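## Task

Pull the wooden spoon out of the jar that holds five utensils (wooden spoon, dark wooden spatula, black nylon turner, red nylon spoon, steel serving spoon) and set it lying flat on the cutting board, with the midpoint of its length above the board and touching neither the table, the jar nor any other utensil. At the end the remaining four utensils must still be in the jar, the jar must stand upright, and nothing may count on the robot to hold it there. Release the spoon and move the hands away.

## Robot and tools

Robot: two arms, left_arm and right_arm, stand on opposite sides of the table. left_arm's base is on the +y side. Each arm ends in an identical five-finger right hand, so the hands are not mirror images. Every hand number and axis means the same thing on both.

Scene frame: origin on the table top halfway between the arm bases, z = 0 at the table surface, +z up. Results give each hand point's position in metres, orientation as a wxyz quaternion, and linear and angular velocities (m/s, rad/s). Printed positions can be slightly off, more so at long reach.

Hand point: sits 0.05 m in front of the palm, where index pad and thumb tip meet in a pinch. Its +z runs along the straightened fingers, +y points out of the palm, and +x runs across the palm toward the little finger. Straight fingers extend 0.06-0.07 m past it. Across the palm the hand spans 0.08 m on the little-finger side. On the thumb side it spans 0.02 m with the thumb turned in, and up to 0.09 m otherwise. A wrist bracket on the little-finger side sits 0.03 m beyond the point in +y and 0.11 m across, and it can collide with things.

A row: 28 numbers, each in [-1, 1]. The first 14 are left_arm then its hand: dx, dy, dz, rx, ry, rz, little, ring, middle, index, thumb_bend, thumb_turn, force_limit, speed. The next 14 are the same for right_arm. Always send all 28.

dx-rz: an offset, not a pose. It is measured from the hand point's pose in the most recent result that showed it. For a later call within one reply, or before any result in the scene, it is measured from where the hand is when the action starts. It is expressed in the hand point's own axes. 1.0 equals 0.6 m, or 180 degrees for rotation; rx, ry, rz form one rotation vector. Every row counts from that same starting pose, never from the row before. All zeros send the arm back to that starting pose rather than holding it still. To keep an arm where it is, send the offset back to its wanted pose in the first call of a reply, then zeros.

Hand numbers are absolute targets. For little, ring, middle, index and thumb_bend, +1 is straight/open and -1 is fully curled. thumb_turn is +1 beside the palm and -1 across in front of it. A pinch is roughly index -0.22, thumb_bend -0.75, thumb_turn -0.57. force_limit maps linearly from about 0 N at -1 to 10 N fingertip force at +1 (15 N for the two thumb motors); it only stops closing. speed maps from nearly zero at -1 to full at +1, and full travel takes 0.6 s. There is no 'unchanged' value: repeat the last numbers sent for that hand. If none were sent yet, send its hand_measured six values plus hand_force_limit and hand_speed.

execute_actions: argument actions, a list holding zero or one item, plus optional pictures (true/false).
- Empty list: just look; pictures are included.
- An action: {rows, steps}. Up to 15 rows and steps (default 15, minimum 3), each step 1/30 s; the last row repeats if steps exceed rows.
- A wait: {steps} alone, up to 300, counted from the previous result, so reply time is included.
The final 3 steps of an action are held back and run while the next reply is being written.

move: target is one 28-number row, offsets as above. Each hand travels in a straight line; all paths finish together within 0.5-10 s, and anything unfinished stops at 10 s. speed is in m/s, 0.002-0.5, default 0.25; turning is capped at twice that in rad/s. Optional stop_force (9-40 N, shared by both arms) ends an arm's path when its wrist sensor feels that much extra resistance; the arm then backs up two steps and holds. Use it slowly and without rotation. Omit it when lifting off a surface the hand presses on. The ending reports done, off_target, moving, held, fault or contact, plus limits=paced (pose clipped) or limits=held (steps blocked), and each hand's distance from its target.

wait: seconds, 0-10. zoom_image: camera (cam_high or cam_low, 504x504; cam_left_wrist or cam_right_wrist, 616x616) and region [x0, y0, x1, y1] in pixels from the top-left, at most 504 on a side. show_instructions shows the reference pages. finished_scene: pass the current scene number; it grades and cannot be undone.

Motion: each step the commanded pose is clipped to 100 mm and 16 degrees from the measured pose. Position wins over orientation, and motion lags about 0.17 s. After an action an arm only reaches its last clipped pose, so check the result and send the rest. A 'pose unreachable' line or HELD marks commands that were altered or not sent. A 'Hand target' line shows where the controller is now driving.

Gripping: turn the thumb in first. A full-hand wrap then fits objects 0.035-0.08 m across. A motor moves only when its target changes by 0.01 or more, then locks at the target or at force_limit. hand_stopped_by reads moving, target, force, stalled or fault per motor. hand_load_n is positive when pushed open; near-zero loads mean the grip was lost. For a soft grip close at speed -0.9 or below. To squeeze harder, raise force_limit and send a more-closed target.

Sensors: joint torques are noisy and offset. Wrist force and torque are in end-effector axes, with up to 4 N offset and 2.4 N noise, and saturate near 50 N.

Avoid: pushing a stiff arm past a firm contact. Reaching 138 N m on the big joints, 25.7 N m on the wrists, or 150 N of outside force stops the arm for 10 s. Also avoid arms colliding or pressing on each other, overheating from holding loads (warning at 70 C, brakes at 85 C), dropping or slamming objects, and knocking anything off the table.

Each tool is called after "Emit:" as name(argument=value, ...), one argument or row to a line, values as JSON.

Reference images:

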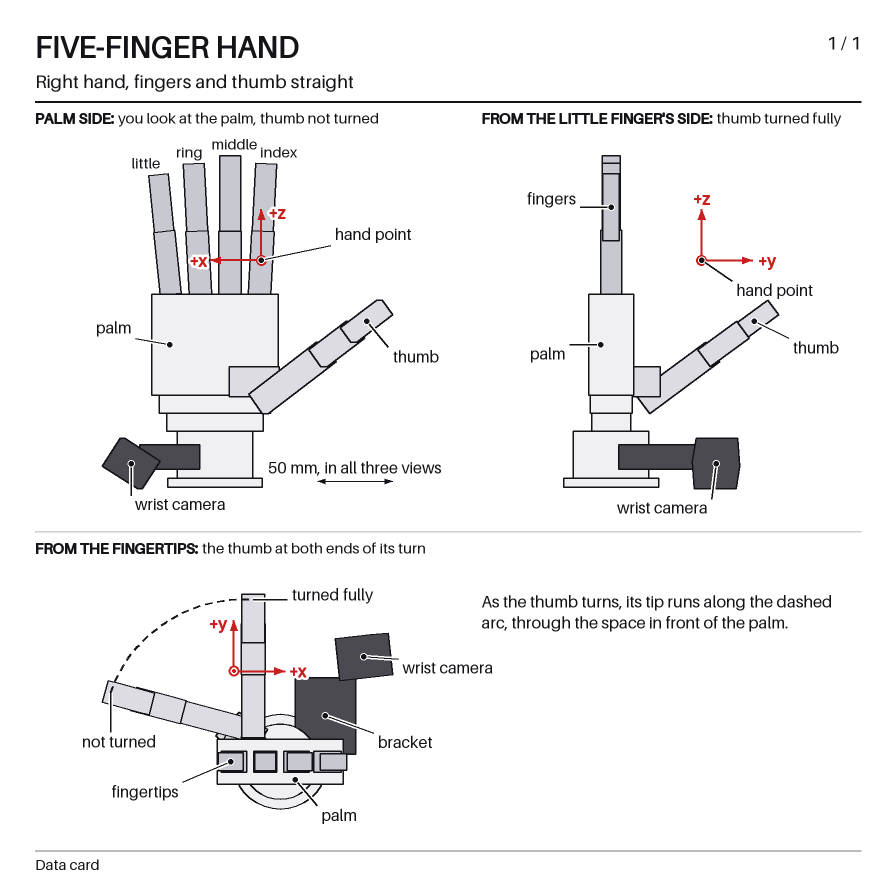

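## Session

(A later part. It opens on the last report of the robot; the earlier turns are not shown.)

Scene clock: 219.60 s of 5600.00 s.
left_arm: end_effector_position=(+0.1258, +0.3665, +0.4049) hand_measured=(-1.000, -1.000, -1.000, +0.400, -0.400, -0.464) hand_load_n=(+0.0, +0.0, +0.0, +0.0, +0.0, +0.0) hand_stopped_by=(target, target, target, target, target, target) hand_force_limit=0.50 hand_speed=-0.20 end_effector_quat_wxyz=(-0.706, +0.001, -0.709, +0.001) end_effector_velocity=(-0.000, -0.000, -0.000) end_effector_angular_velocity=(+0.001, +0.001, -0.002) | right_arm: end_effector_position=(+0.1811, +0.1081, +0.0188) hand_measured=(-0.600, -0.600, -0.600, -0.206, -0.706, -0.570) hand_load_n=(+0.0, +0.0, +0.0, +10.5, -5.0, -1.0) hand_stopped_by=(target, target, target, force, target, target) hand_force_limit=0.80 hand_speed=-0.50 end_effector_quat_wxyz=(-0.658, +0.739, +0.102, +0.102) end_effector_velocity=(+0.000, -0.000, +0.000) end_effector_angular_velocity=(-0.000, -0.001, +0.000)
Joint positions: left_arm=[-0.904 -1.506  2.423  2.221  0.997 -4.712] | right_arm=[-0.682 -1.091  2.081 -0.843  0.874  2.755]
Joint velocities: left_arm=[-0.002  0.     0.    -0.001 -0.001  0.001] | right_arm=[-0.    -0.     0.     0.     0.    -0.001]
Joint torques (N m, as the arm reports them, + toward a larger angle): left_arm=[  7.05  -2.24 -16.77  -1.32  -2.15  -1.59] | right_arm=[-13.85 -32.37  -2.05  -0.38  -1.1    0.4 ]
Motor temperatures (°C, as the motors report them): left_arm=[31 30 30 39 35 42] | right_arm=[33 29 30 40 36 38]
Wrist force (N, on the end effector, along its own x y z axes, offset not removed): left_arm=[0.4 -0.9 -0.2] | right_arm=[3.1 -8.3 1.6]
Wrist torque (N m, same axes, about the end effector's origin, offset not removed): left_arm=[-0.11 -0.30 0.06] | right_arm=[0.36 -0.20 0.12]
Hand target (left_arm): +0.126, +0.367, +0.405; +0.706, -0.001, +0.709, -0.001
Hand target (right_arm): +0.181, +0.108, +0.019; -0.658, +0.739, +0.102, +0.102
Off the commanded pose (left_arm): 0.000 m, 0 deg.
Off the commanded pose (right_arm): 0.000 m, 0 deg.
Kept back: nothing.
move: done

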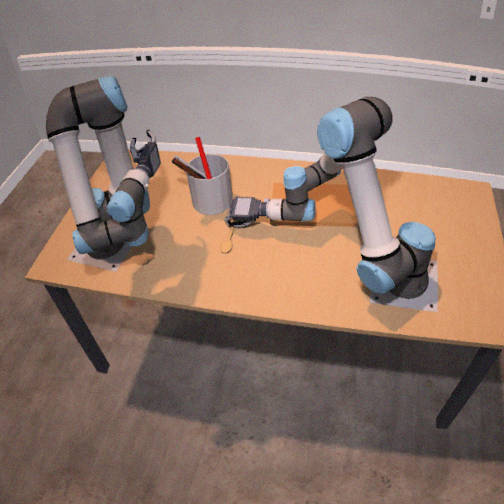

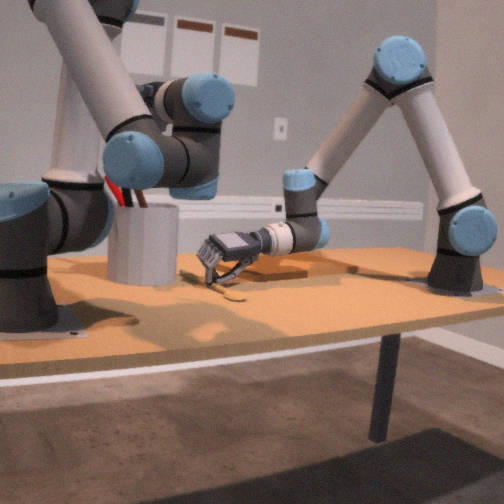

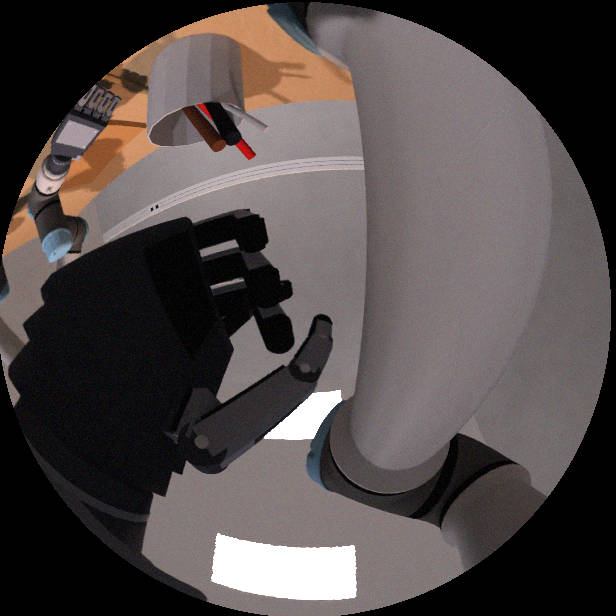

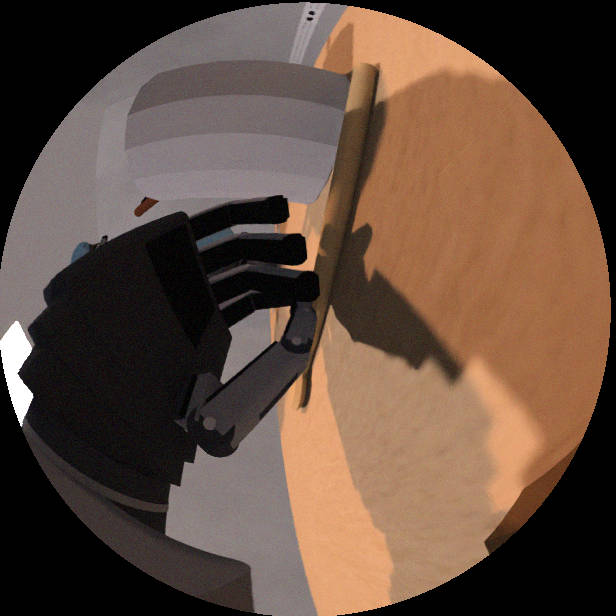

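Emit:
move(
  target=[0,0,0,0,0,0,-1,-1,-1,0.4,-0.4,-0.464,0.5,-0.2, 0.005,-0.02,-0.032,0,0,0,-0.6,-0.6,-0.6,0.6,-0.7,-0.57,0.8,-0.5],
  speed=0.05,
)

Emit:
move(
  target=[0,0,0,0,0,0,-1,-1,-1,0.4,-0.4,-0.464,0.5,-0.2, -0.01,0.035,0.004,0,0,0,-0.6,-0.6,-0.6,0.6,-0.7,-0.57,0.8,-0.5],
  speed=0.01,
  stop_force=9,
)

Emit:
zoom_image(
  camera="cam_low",
  region=[160,230,260,310],
)

Scene clock: 221.10 s of 5600.00 s.
left_arm: end_effector_position=(+0.1258, +0.3665, +0.4049) hand_measured=(-1.000, -1.000, -1.000, +0.400, -0.400, -0.464) hand_load_n=(+0.0, +0.0, +0.0, +0.0, +0.0, +0.0) hand_stopped_by=(target, target, target, target, target, target) hand_force_limit=0.50 hand_speed=-0.20 end_effector_quat_wxyz=(-0.706, +0.001, -0.709, +0.001) end_effector_velocity=(-0.000, -0.000, +0.000) end_effector_angular_velocity=(+0.001, -0.000, -0.000) | right_arm: end_effector_position=(+0.1803, +0.0904, +0.0332) hand_measured=(-0.600, -0.600, -0.600, +0.600, -0.700, -0.570) hand_load_n=(+0.0, +0.0, +0.0, +0.0, +0.0, +0.0) hand_stopped_by=(target, target, target, target, target, target) hand_force_limit=0.80 hand_speed=-0.50 end_effector_quat_wxyz=(-0.658, +0.739, +0.102, +0.102) end_effector_velocity=(-0.000, -0.000, +0.000) end_effector_angular_velocity=(+0.000, -0.000, +0.001)
Joint positions: left_arm=[-0.904 -1.506  2.423  2.221  0.997 -4.712] | right_arm=[-0.711 -1.15   2.124 -0.823  0.846  2.75 ]
Joint velocities: left_arm=[ 0.     0.    -0.001  0.001 -0.     0.001] | right_arm=[ 0.    -0.001  0.     0.    -0.001 -0.   ]
Joint torques (N m, as the arm reports them, + toward a larger angle): left_arm=[  6.51  -2.24 -16.83  -1.42  -2.08  -1.71] | right_arm=[-13.14 -37.32  -4.74   1.98  -1.82  -2.29]
Motor temperatures (°C, as the motors report them): left_arm=[31 30 30 39 35 42] | right_arm=[33 29 30 40 36 38]
Wrist force (N, on the end effector, along its own x y z axes, offset not removed): left_arm=[0.6 -0.4 1.1] | right_arm=[-1.0 2.7 2.0]
Wrist torque (N m, same axes, about the end effector's origin, offset not removed): left_arm=[-0.11 -0.33 0.09] | right_arm=[0.47 0.00 -0.04]
Hand target (left_arm): +0.126, +0.367, +0.405; +0.706, -0.001, +0.709, -0.001
Hand target (right_arm): +0.180, +0.090, +0.033; -0.658, +0.739, +0.102, +0.102
Off the commanded pose (left_arm): 0.000 m, 0 deg.
Off the commanded pose (right_arm): 0.000 m, 0 deg.
Kept back: nothing.
move: done

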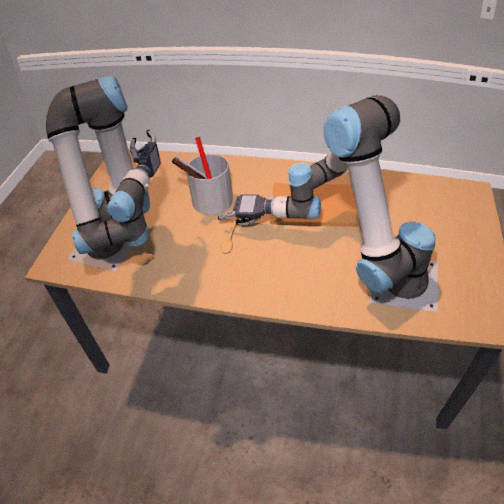

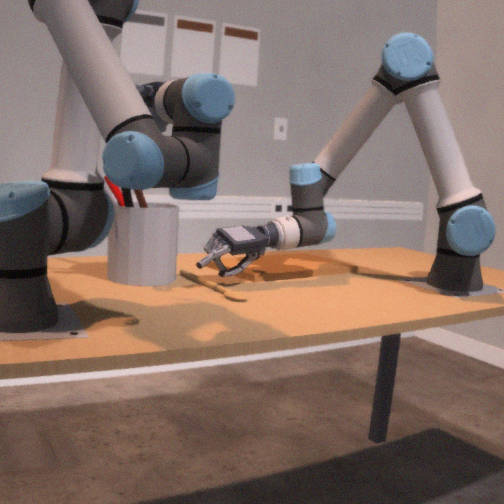

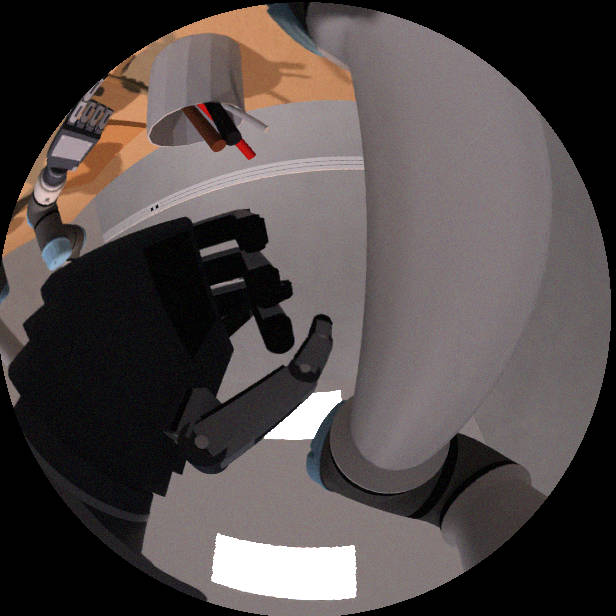

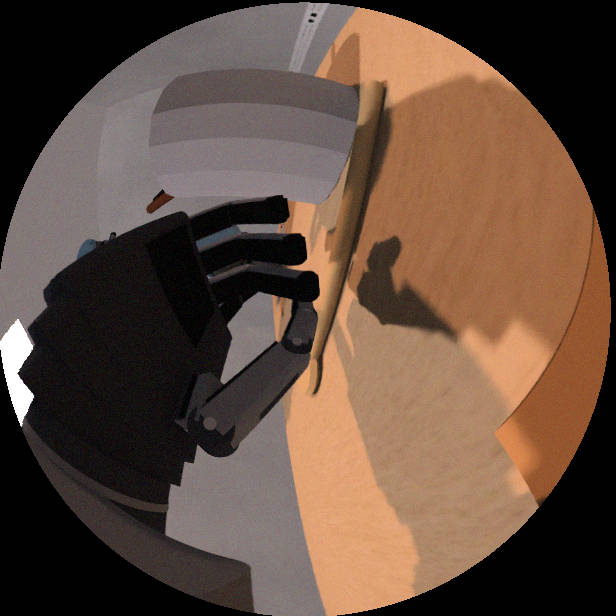

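Scene clock: 223.53 s of 5600.00 s.
left_arm: end_effector_position=(+0.1258, +0.3665, +0.4049) hand_measured=(-1.000, -1.000, -1.000, +0.400, -0.400, -0.464) hand_load_n=(+0.0, +0.0, +0.0, +0.0, +0.0, +0.0) hand_stopped_by=(target, target, target, target, target, target) hand_force_limit=0.50 hand_speed=-0.20 end_effector_quat_wxyz=(-0.706, +0.001, -0.709, +0.001) end_effector_velocity=(+0.000, -0.000, +0.000) end_effector_angular_velocity=(+0.000, -0.000, -0.002) | right_arm: end_effector_position=(+0.1806, +0.0903, +0.0116) hand_measured=(-0.600, -0.600, -0.600, +0.600, -0.700, -0.570) hand_load_n=(+0.0, +0.0, +0.0, +0.0, +0.0, +0.0) hand_stopped_by=(target, target, target, target, target, target) hand_force_limit=0.80 hand_speed=-0.50 end_effector_quat_wxyz=(-0.658, +0.739, +0.102, +0.102) end_effector_velocity=(-0.000, +0.000, -0.003) end_effector_angular_velocity=(+0.000, +0.000, -0.000)
Joint positions: left_arm=[-0.904 -1.506  2.423  2.221  0.997 -4.712] | right_arm=[-0.712 -1.099  2.132 -0.881  0.845  2.749]
Joint velocities: left_arm=[-0.001 -0.001  0.     0.001 -0.001 -0.   ] | right_arm=[ 0.001  0.007  0.001 -0.008  0.001  0.001]
Joint torques (N m, as the arm reports them, + toward a larger angle): left_arm=[  7.23  -2.32 -16.34  -1.51  -2.12  -1.7 ] | right_arm=[-12.79 -22.21  -2.22  -3.35  -1.89  -2.09]
Motor temperatures (°C, as the motors report them): left_arm=[31 30 30 39 35 42] | right_arm=[33 29 30 40 36 38]
Wrist force (N, on the end effector, along its own x y z axes, offset not removed): left_arm=[-0.6 -1.0 0.9] | right_arm=[-0.2 3.9 0.5]
Wrist torque (N m, same axes, about the end effector's origin, offset not removed): left_arm=[-0.21 -0.22 0.04] | right_arm=[0.74 -0.20 0.07]
Hand target (left_arm): +0.126, +0.367, +0.405; +0.706, -0.001, +0.709, -0.001
Hand target (right_arm): +0.181, +0.090, +0.011; -0.658, +0.739, +0.102, +0.102
Off the commanded pose (left_arm): 0.000 m, 0 deg.
Off the commanded pose (right_arm): 0.000 m, 0 deg.
Kept back: nothing.
move: done

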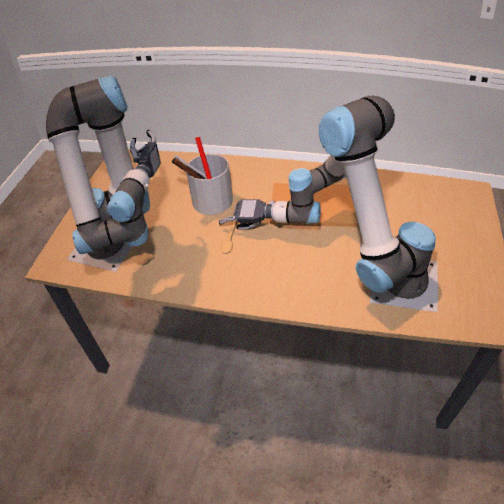

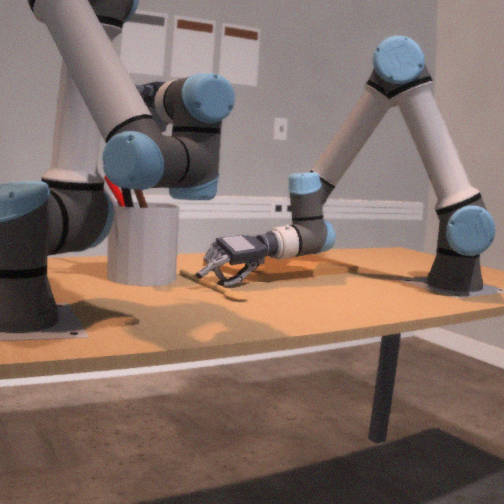

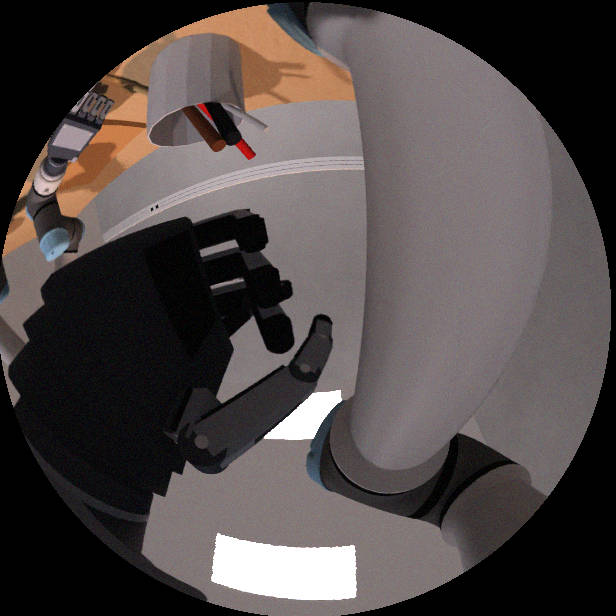

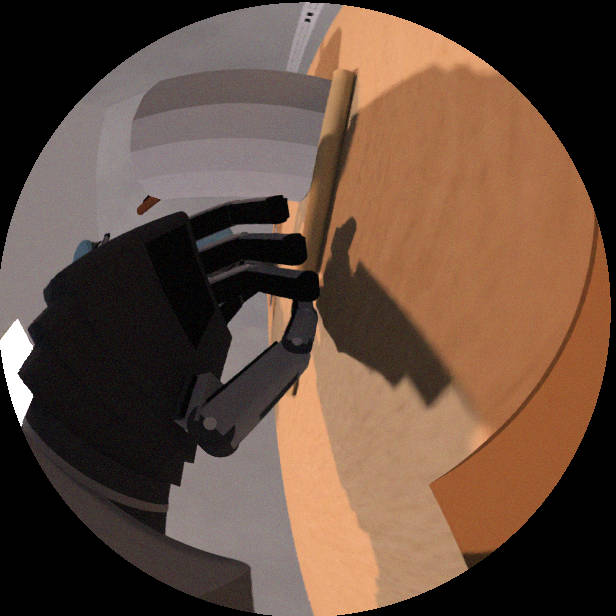

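Region (160, 230, 260, 310) of cam_low's 504x504 image, scaled by 5.040, with more detail than that image has; it fills the top 403 rows of this view, and the rest is white.

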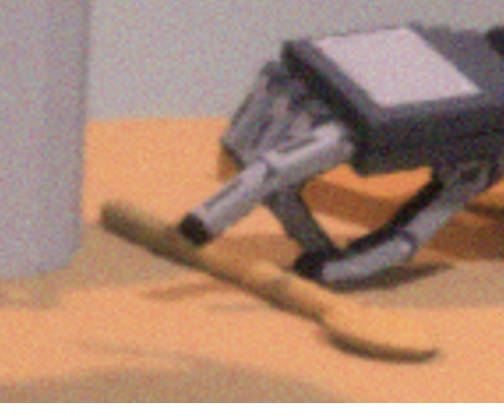

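Emit:
move(
  target=[0,0,0,0,0,0,-1,-1,-1,0.4,-0.4,-0.464,0.5,-0.2, -0.002,0.004,0.028,0,0,0,-0.6,-0.6,-0.6,0.6,-0.7,-0.57,0.8,-0.5],
  speed=0.015,
  stop_force=9,
)

Emit:
move(
  target=[0,0,0,0,0,0,-1,-1,-1,0.4,-0.4,-0.464,0.5,-0.2, 0,0,0,0,0,0,-0.6,-0.6,-0.6,-0.4,-0.7,-0.57,0.8,-0.5],
)

Emit:
zoom_image(
  camera="cam_low",
  region=[160,230,260,310],
)

Scene clock: 225.20 s of 5600.00 s.
left_arm: end_effector_position=(+0.1258, +0.3665, +0.4049) hand_measured=(-1.000, -1.000, -1.000, +0.400, -0.400, -0.464) hand_load_n=(+0.0, +0.0, +0.0, +0.0, +0.0, +0.0) hand_stopped_by=(target, target, target, target, target, target) hand_force_limit=0.50 hand_speed=-0.20 end_effector_quat_wxyz=(-0.706, +0.001, -0.709, +0.001) end_effector_velocity=(+0.000, +0.000, +0.000) end_effector_angular_velocity=(-0.001, +0.000, +0.001) | right_arm: end_effector_position=(+0.1804, +0.1064, +0.0072) hand_measured=(-0.600, -0.600, -0.600, +0.600, -0.700, -0.570) hand_load_n=(+0.0, +0.0, +0.0, +0.0, +0.0, +0.0) hand_stopped_by=(target, target, target, target, target, target) hand_force_limit=0.80 hand_speed=-0.50 end_effector_quat_wxyz=(-0.658, +0.739, +0.102, +0.102) end_effector_velocity=(-0.000, +0.003, -0.001) end_effector_angular_velocity=(-0.000, +0.001, +0.000)
Joint positions: left_arm=[-0.904 -1.506  2.423  2.221  0.997 -4.712] | right_arm=[-0.684 -1.068  2.09  -0.875  0.873  2.755]
Joint velocities: left_arm=[ 0.    -0.001 -0.     0.001  0.001 -0.001] | right_arm=[ 0.004  0.005 -0.007  0.001  0.004  0.001]
Joint torques (N m, as the arm reports them, + toward a larger angle): left_arm=[  6.78  -2.11 -16.38  -1.43  -2.21  -1.62] | right_arm=[ 12.76 -22.9  -21.35   2.07   1.64   2.48]
Motor temperatures (°C, as the motors report them): left_arm=[31 30 30 39 35 42] | right_arm=[33 29 30 40 36 38]
Wrist force (N, on the end effector, along its own x y z axes, offset not removed): left_arm=[1.0 -1.5 0.3] | right_arm=[0.9 2.1 1.7]
Wrist torque (N m, same axes, about the end effector's origin, offset not removed): left_arm=[-0.20 -0.42 0.12] | right_arm=[0.39 -0.26 0.01]
Hand target (left_arm): +0.126, +0.367, +0.405; +0.706, -0.001, +0.709, -0.001
Hand target (right_arm): +0.180, +0.107, +0.007; -0.658, +0.739, +0.102, +0.102
Off the commanded pose (left_arm): 0.000 m, 0 deg.
Off the commanded pose (right_arm): 0.000 m, 0 deg.
Kept back: nothing.
move: done

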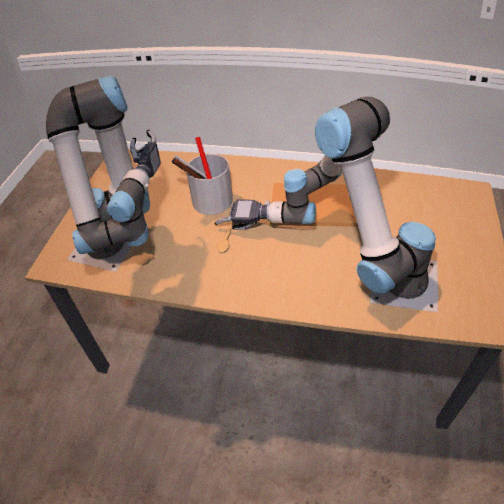

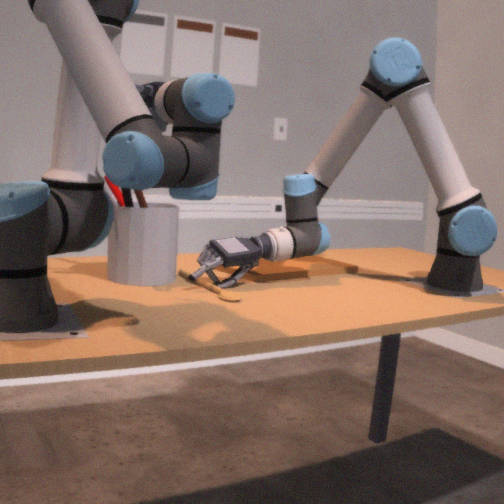

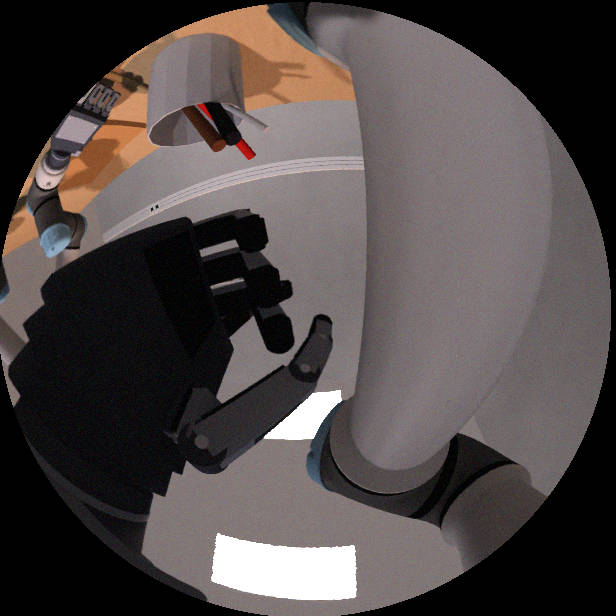

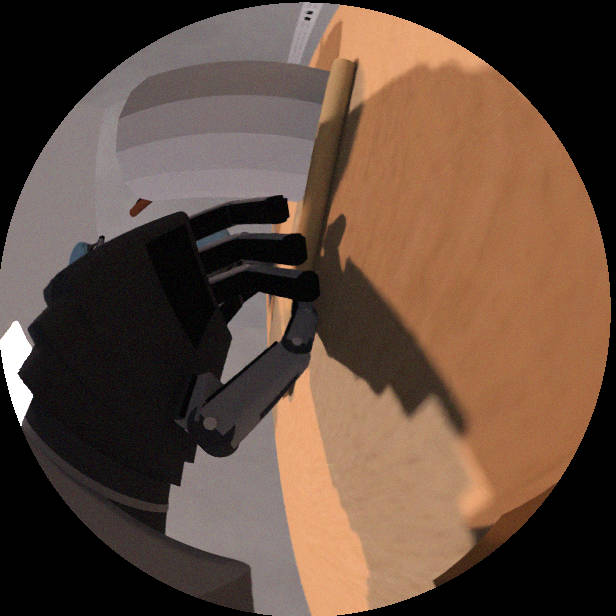

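Scene clock: 226.17 s of 5600.00 s.
left_arm: end_effector_position=(+0.1258, +0.3665, +0.4049) hand_measured=(-1.000, -1.000, -1.000, +0.400, -0.400, -0.464) hand_load_n=(+0.0, +0.0, +0.0, +0.0, +0.0, +0.0) hand_stopped_by=(target, target, target, target, target, target) hand_force_limit=0.50 hand_speed=-0.20 end_effector_quat_wxyz=(-0.706, +0.001, -0.709, +0.001) end_effector_velocity=(-0.000, +0.000, -0.000) end_effector_angular_velocity=(-0.001, +0.001, +0.001) | right_arm: end_effector_position=(+0.1803, +0.1064, +0.0073) hand_measured=(-0.600, -0.600, -0.600, +0.028, -0.700, -0.570) hand_load_n=(+0.0, +0.0, +0.0, +10.0, +0.0, +0.0) hand_stopped_by=(target, target, target, force, target, target) hand_force_limit=0.80 hand_speed=-0.50 end_effector_quat_wxyz=(-0.658, +0.739, +0.102, +0.102) end_effector_velocity=(+0.000, -0.000, -0.000) end_effector_angular_velocity=(-0.000, +0.000, -0.000)
Joint positions: left_arm=[-0.904 -1.506  2.423  2.221  0.997 -4.712] | right_arm=[-0.684 -1.068  2.09  -0.875  0.873  2.755]
Joint velocities: left_arm=[ 0.001  0.001 -0.001 -0.001  0.    -0.001] | right_arm=[-0.001 -0.     0.     0.    -0.001  0.   ]
Joint torques (N m, as the arm reports them, + toward a larger angle): left_arm=[  6.55  -2.13 -16.82  -1.45  -2.17  -1.58] | right_arm=[-15.87 -23.58  -2.49   1.81  -0.19   1.  ]
Motor temperatures (°C, as the motors report them): left_arm=[31 30 30 39 35 42] | right_arm=[33 29 30 40 36 38]
Wrist force (N, on the end effector, along its own x y z axes, offset not removed): left_arm=[1.3 -1.6 -0.2] | right_arm=[4.6 -17.8 3.0]
Wrist torque (N m, same axes, about the end effector's origin, offset not removed): left_arm=[-0.25 -0.50 0.14] | right_arm=[0.72 -0.22 0.08]
Hand target (left_arm): +0.126, +0.367, +0.405; +0.706, -0.001, +0.709, -0.001
Hand target (right_arm): +0.180, +0.106, +0.007; -0.658, +0.739, +0.102, +0.102
Off the commanded pose (left_arm): 0.000 m, 0 deg.
Off the commanded pose (right_arm): 0.000 m, 0 deg.
Kept back: nothing.
move: done

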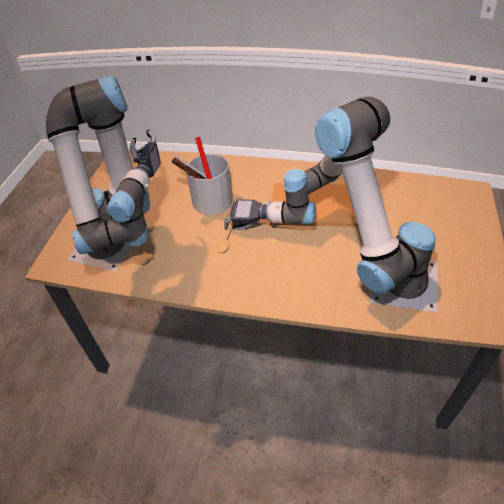

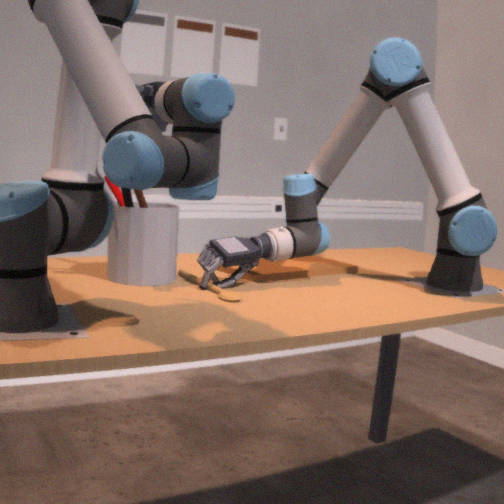

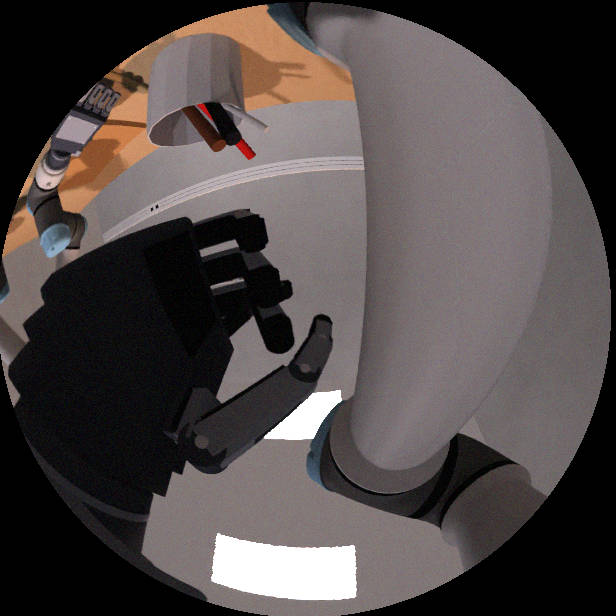

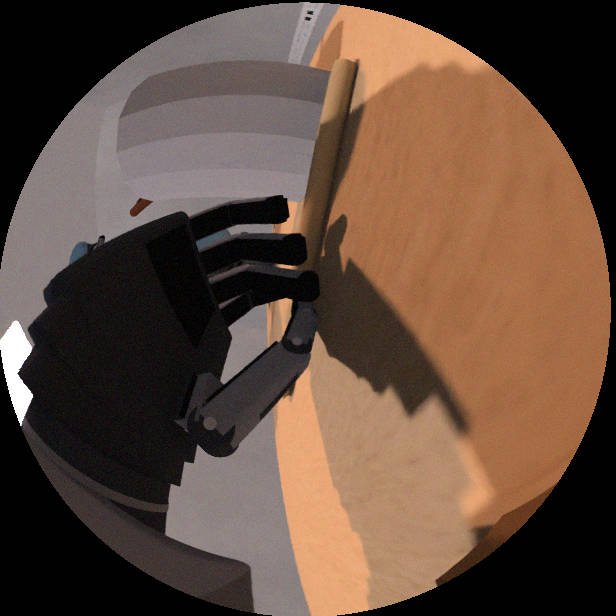

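Region (160, 230, 260, 310) of cam_low's 504x504 image, scaled by 5.040, with more detail than that image has; it fills the top 403 rows of this view, and the rest is white.

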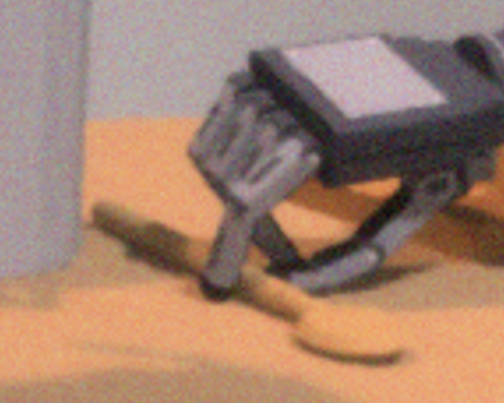

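Emit:
move(
  target=[0,0,0,0,0,0,-1,-1,-1,0.4,-0.4,-0.464,0.5,-0.2, 0.001,-0.005,0,0,0,0,-0.6,-0.6,-0.6,-0.45,-0.78,-0.57,0.8,-0.7],
  speed=0.004,
)

Emit:
move(
  target=[0,0,0,0,0,0,-1,-1,-1,0.4,-0.4,-0.464,0.5,-0.2, 0.001,-0.004,0,0,0,0,-0.6,-0.6,-0.6,-0.5,-0.8,-0.57,0.8,-0.7],
  speed=0.004,
)

Emit:
zoom_image(
  camera="cam_low",
  region=[160,230,260,310],
)

Scene clock: 227.40 s of 5600.00 s.
left_arm: end_effector_position=(+0.1258, +0.3665, +0.4049) hand_measured=(-1.000, -1.000, -1.000, +0.400, -0.400, -0.464) hand_load_n=(+0.0, +0.0, +0.0, +0.0, +0.0, +0.0) hand_stopped_by=(target, target, target, target, target, target) hand_force_limit=0.50 hand_speed=-0.20 end_effector_quat_wxyz=(-0.706, +0.001, -0.709, +0.001) end_effector_velocity=(-0.000, -0.000, -0.000) end_effector_angular_velocity=(+0.001, -0.000, +0.000) | right_arm: end_effector_position=(+0.1801, +0.1068, +0.0102) hand_measured=(-0.600, -0.600, -0.600, +0.026, -0.780, -0.570) hand_load_n=(+0.0, +0.0, +0.0, +0.0, +0.0, +0.0) hand_stopped_by=(target, target, target, force, target, target) hand_force_limit=0.80 hand_speed=-0.70 end_effector_quat_wxyz=(-0.658, +0.739, +0.102, +0.102) end_effector_velocity=(+0.000, +0.000, +0.001) end_effector_angular_velocity=(+0.000, +0.001, -0.001)
Joint positions: left_arm=[-0.904 -1.506  2.423  2.221  0.997 -4.712] | right_arm=[-0.683 -1.074  2.089 -0.868  0.874  2.755]
Joint velocities: left_arm=[ 0.     0.001 -0.    -0.001  0.     0.001] | right_arm=[-0.001 -0.003 -0.001  0.003 -0.     0.001]
Joint torques (N m, as the arm reports them, + toward a larger angle): left_arm=[  6.46  -2.14 -16.88  -1.35  -2.12  -1.58] | right_arm=[ 15.14 -40.95 -22.32   1.98   1.63   2.51]
Motor temperatures (°C, as the motors report them): left_arm=[31 30 30 39 35 42] | right_arm=[33 29 30 40 36 38]
Wrist force (N, on the end effector, along its own x y z axes, offset not removed): left_arm=[1.0 -0.6 1.2] | right_arm=[-0.5 2.4 3.0]
Wrist torque (N m, same axes, about the end effector's origin, offset not removed): left_arm=[-0.14 -0.43 0.14] | right_arm=[0.38 -0.12 0.03]
Hand target (left_arm): +0.126, +0.367, +0.405; +0.706, -0.001, +0.709, -0.001
Hand target (right_arm): +0.180, +0.107, +0.010; -0.658, +0.739, +0.102, +0.102
Off the commanded pose (left_arm): 0.000 m, 0 deg.
Off the commanded pose (right_arm): 0.000 m, 0 deg.
Kept back: nothing.
move: done

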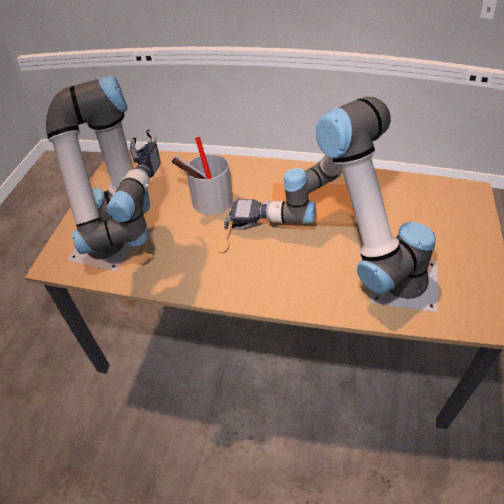

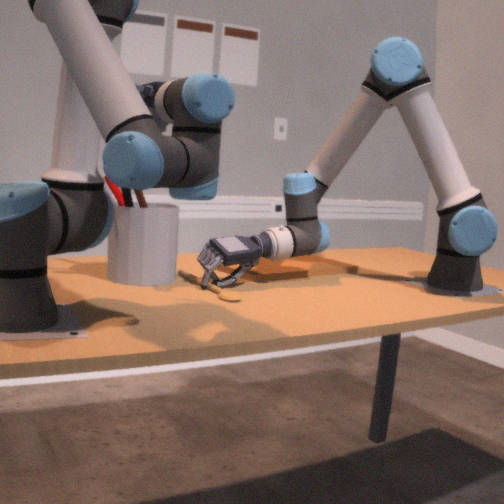

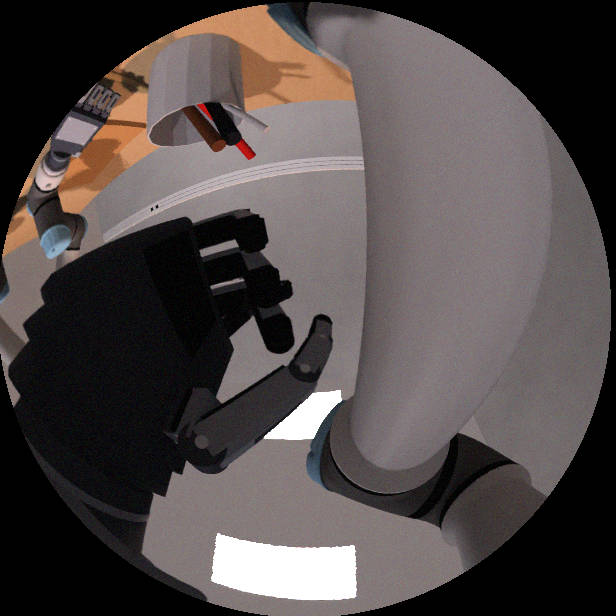

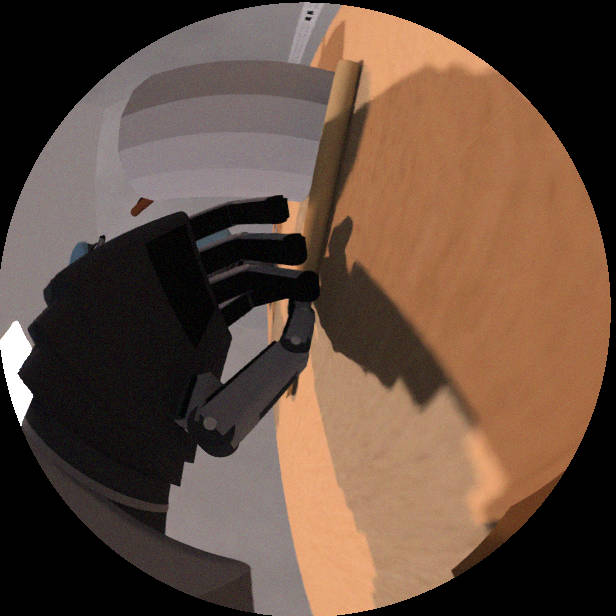

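Scene clock: 228.23 s of 5600.00 s.
left_arm: end_effector_position=(+0.1258, +0.3665, +0.4049) hand_measured=(-1.000, -1.000, -1.000, +0.400, -0.400, -0.464) hand_load_n=(+0.0, +0.0, +0.0, +0.0, +0.0, +0.0) hand_stopped_by=(target, target, target, target, target, target) hand_force_limit=0.50 hand_speed=-0.20 end_effector_quat_wxyz=(-0.706, +0.001, -0.709, +0.001) end_effector_velocity=(-0.000, -0.000, +0.000) end_effector_angular_velocity=(+0.002, -0.000, +0.000) | right_arm: end_effector_position=(+0.1799, +0.1070, +0.0125) hand_measured=(-0.600, -0.600, -0.600, -0.042, -0.798, -0.570) hand_load_n=(+0.0, +0.0, +0.0, +10.0, +1.5, -2.0) hand_stopped_by=(target, target, target, force, target, target) hand_force_limit=0.80 hand_speed=-0.70 end_effector_quat_wxyz=(-0.658, +0.739, +0.102, +0.102) end_effector_velocity=(+0.001, +0.000, +0.001) end_effector_angular_velocity=(+0.000, -0.001, -0.002)
Joint positions: left_arm=[-0.904 -1.506  2.423  2.221  0.997 -4.712] | right_arm=[-0.682 -1.079  2.088 -0.862  0.874  2.755]
Joint velocities: left_arm=[ 0.    -0.001 -0.001  0.001 -0.     0.002] | right_arm=[-0.    -0.003 -0.001  0.003  0.002 -0.001]
Joint torques (N m, as the arm reports them, + toward a larger angle): left_arm=[  6.74  -2.25 -16.54  -1.42  -2.2   -1.55] | right_arm=[ 14.87 -39.71 -22.04   1.93   1.86   2.58]
Motor temperatures (°C, as the motors report them): left_arm=[31 30 30 39 35 42] | right_arm=[33 29 30 40 36 38]
Wrist force (N, on the end effector, along its own x y z axes, offset not removed): left_arm=[-0.6 -1.5 2.5] | right_arm=[0.6 2.1 1.3]
Wrist torque (N m, same axes, about the end effector's origin, offset not removed): left_arm=[-0.34 -0.30 -0.06] | right_arm=[0.42 -0.27 0.01]
Hand target (left_arm): +0.126, +0.367, +0.405; +0.706, -0.001, +0.709, -0.001
Hand target (right_arm): +0.180, +0.107, +0.013; -0.658, +0.739, +0.102, +0.102
Off the commanded pose (left_arm): 0.000 m, 0 deg.
Off the commanded pose (right_arm): 0.000 m, 0 deg.
Kept back: nothing.
move: done

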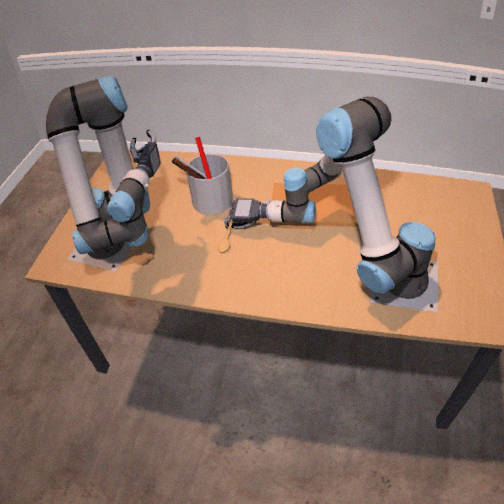

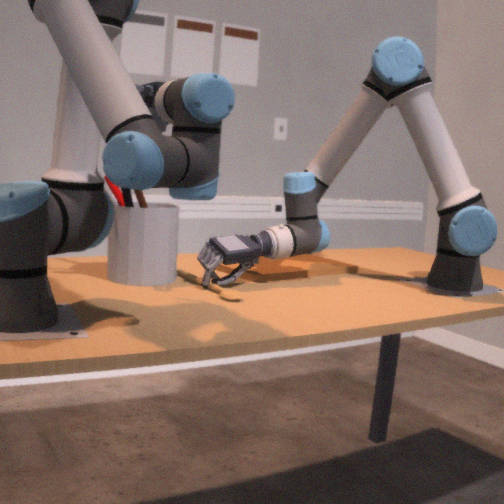

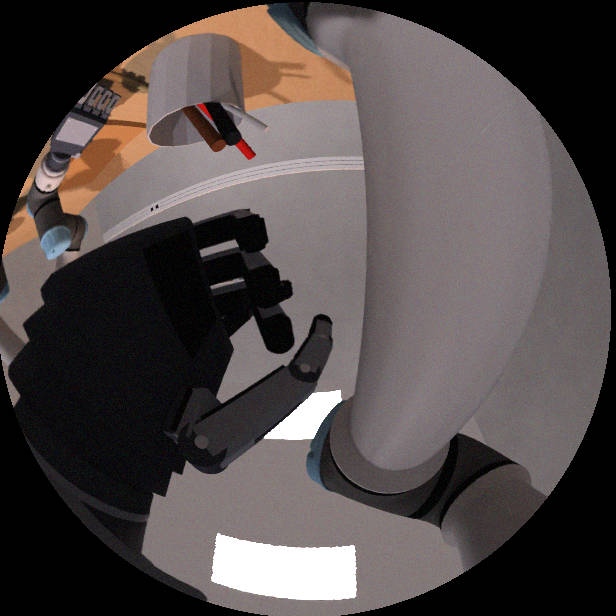

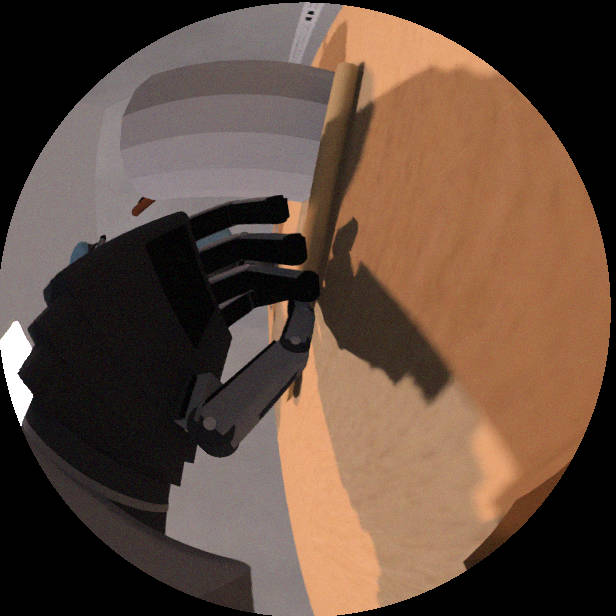

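Region (160, 230, 260, 310) of cam_low's 504x504 image, scaled by 5.040, with more detail than that image has; it fills the top 403 rows of this view, and the rest is white.

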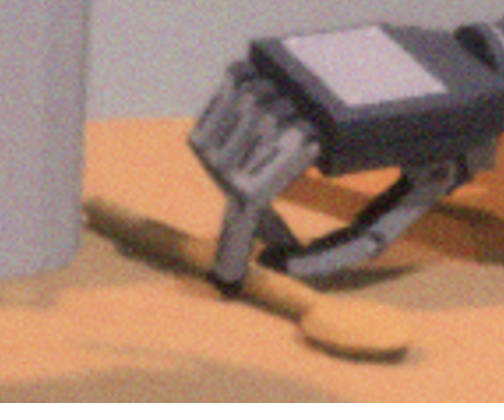

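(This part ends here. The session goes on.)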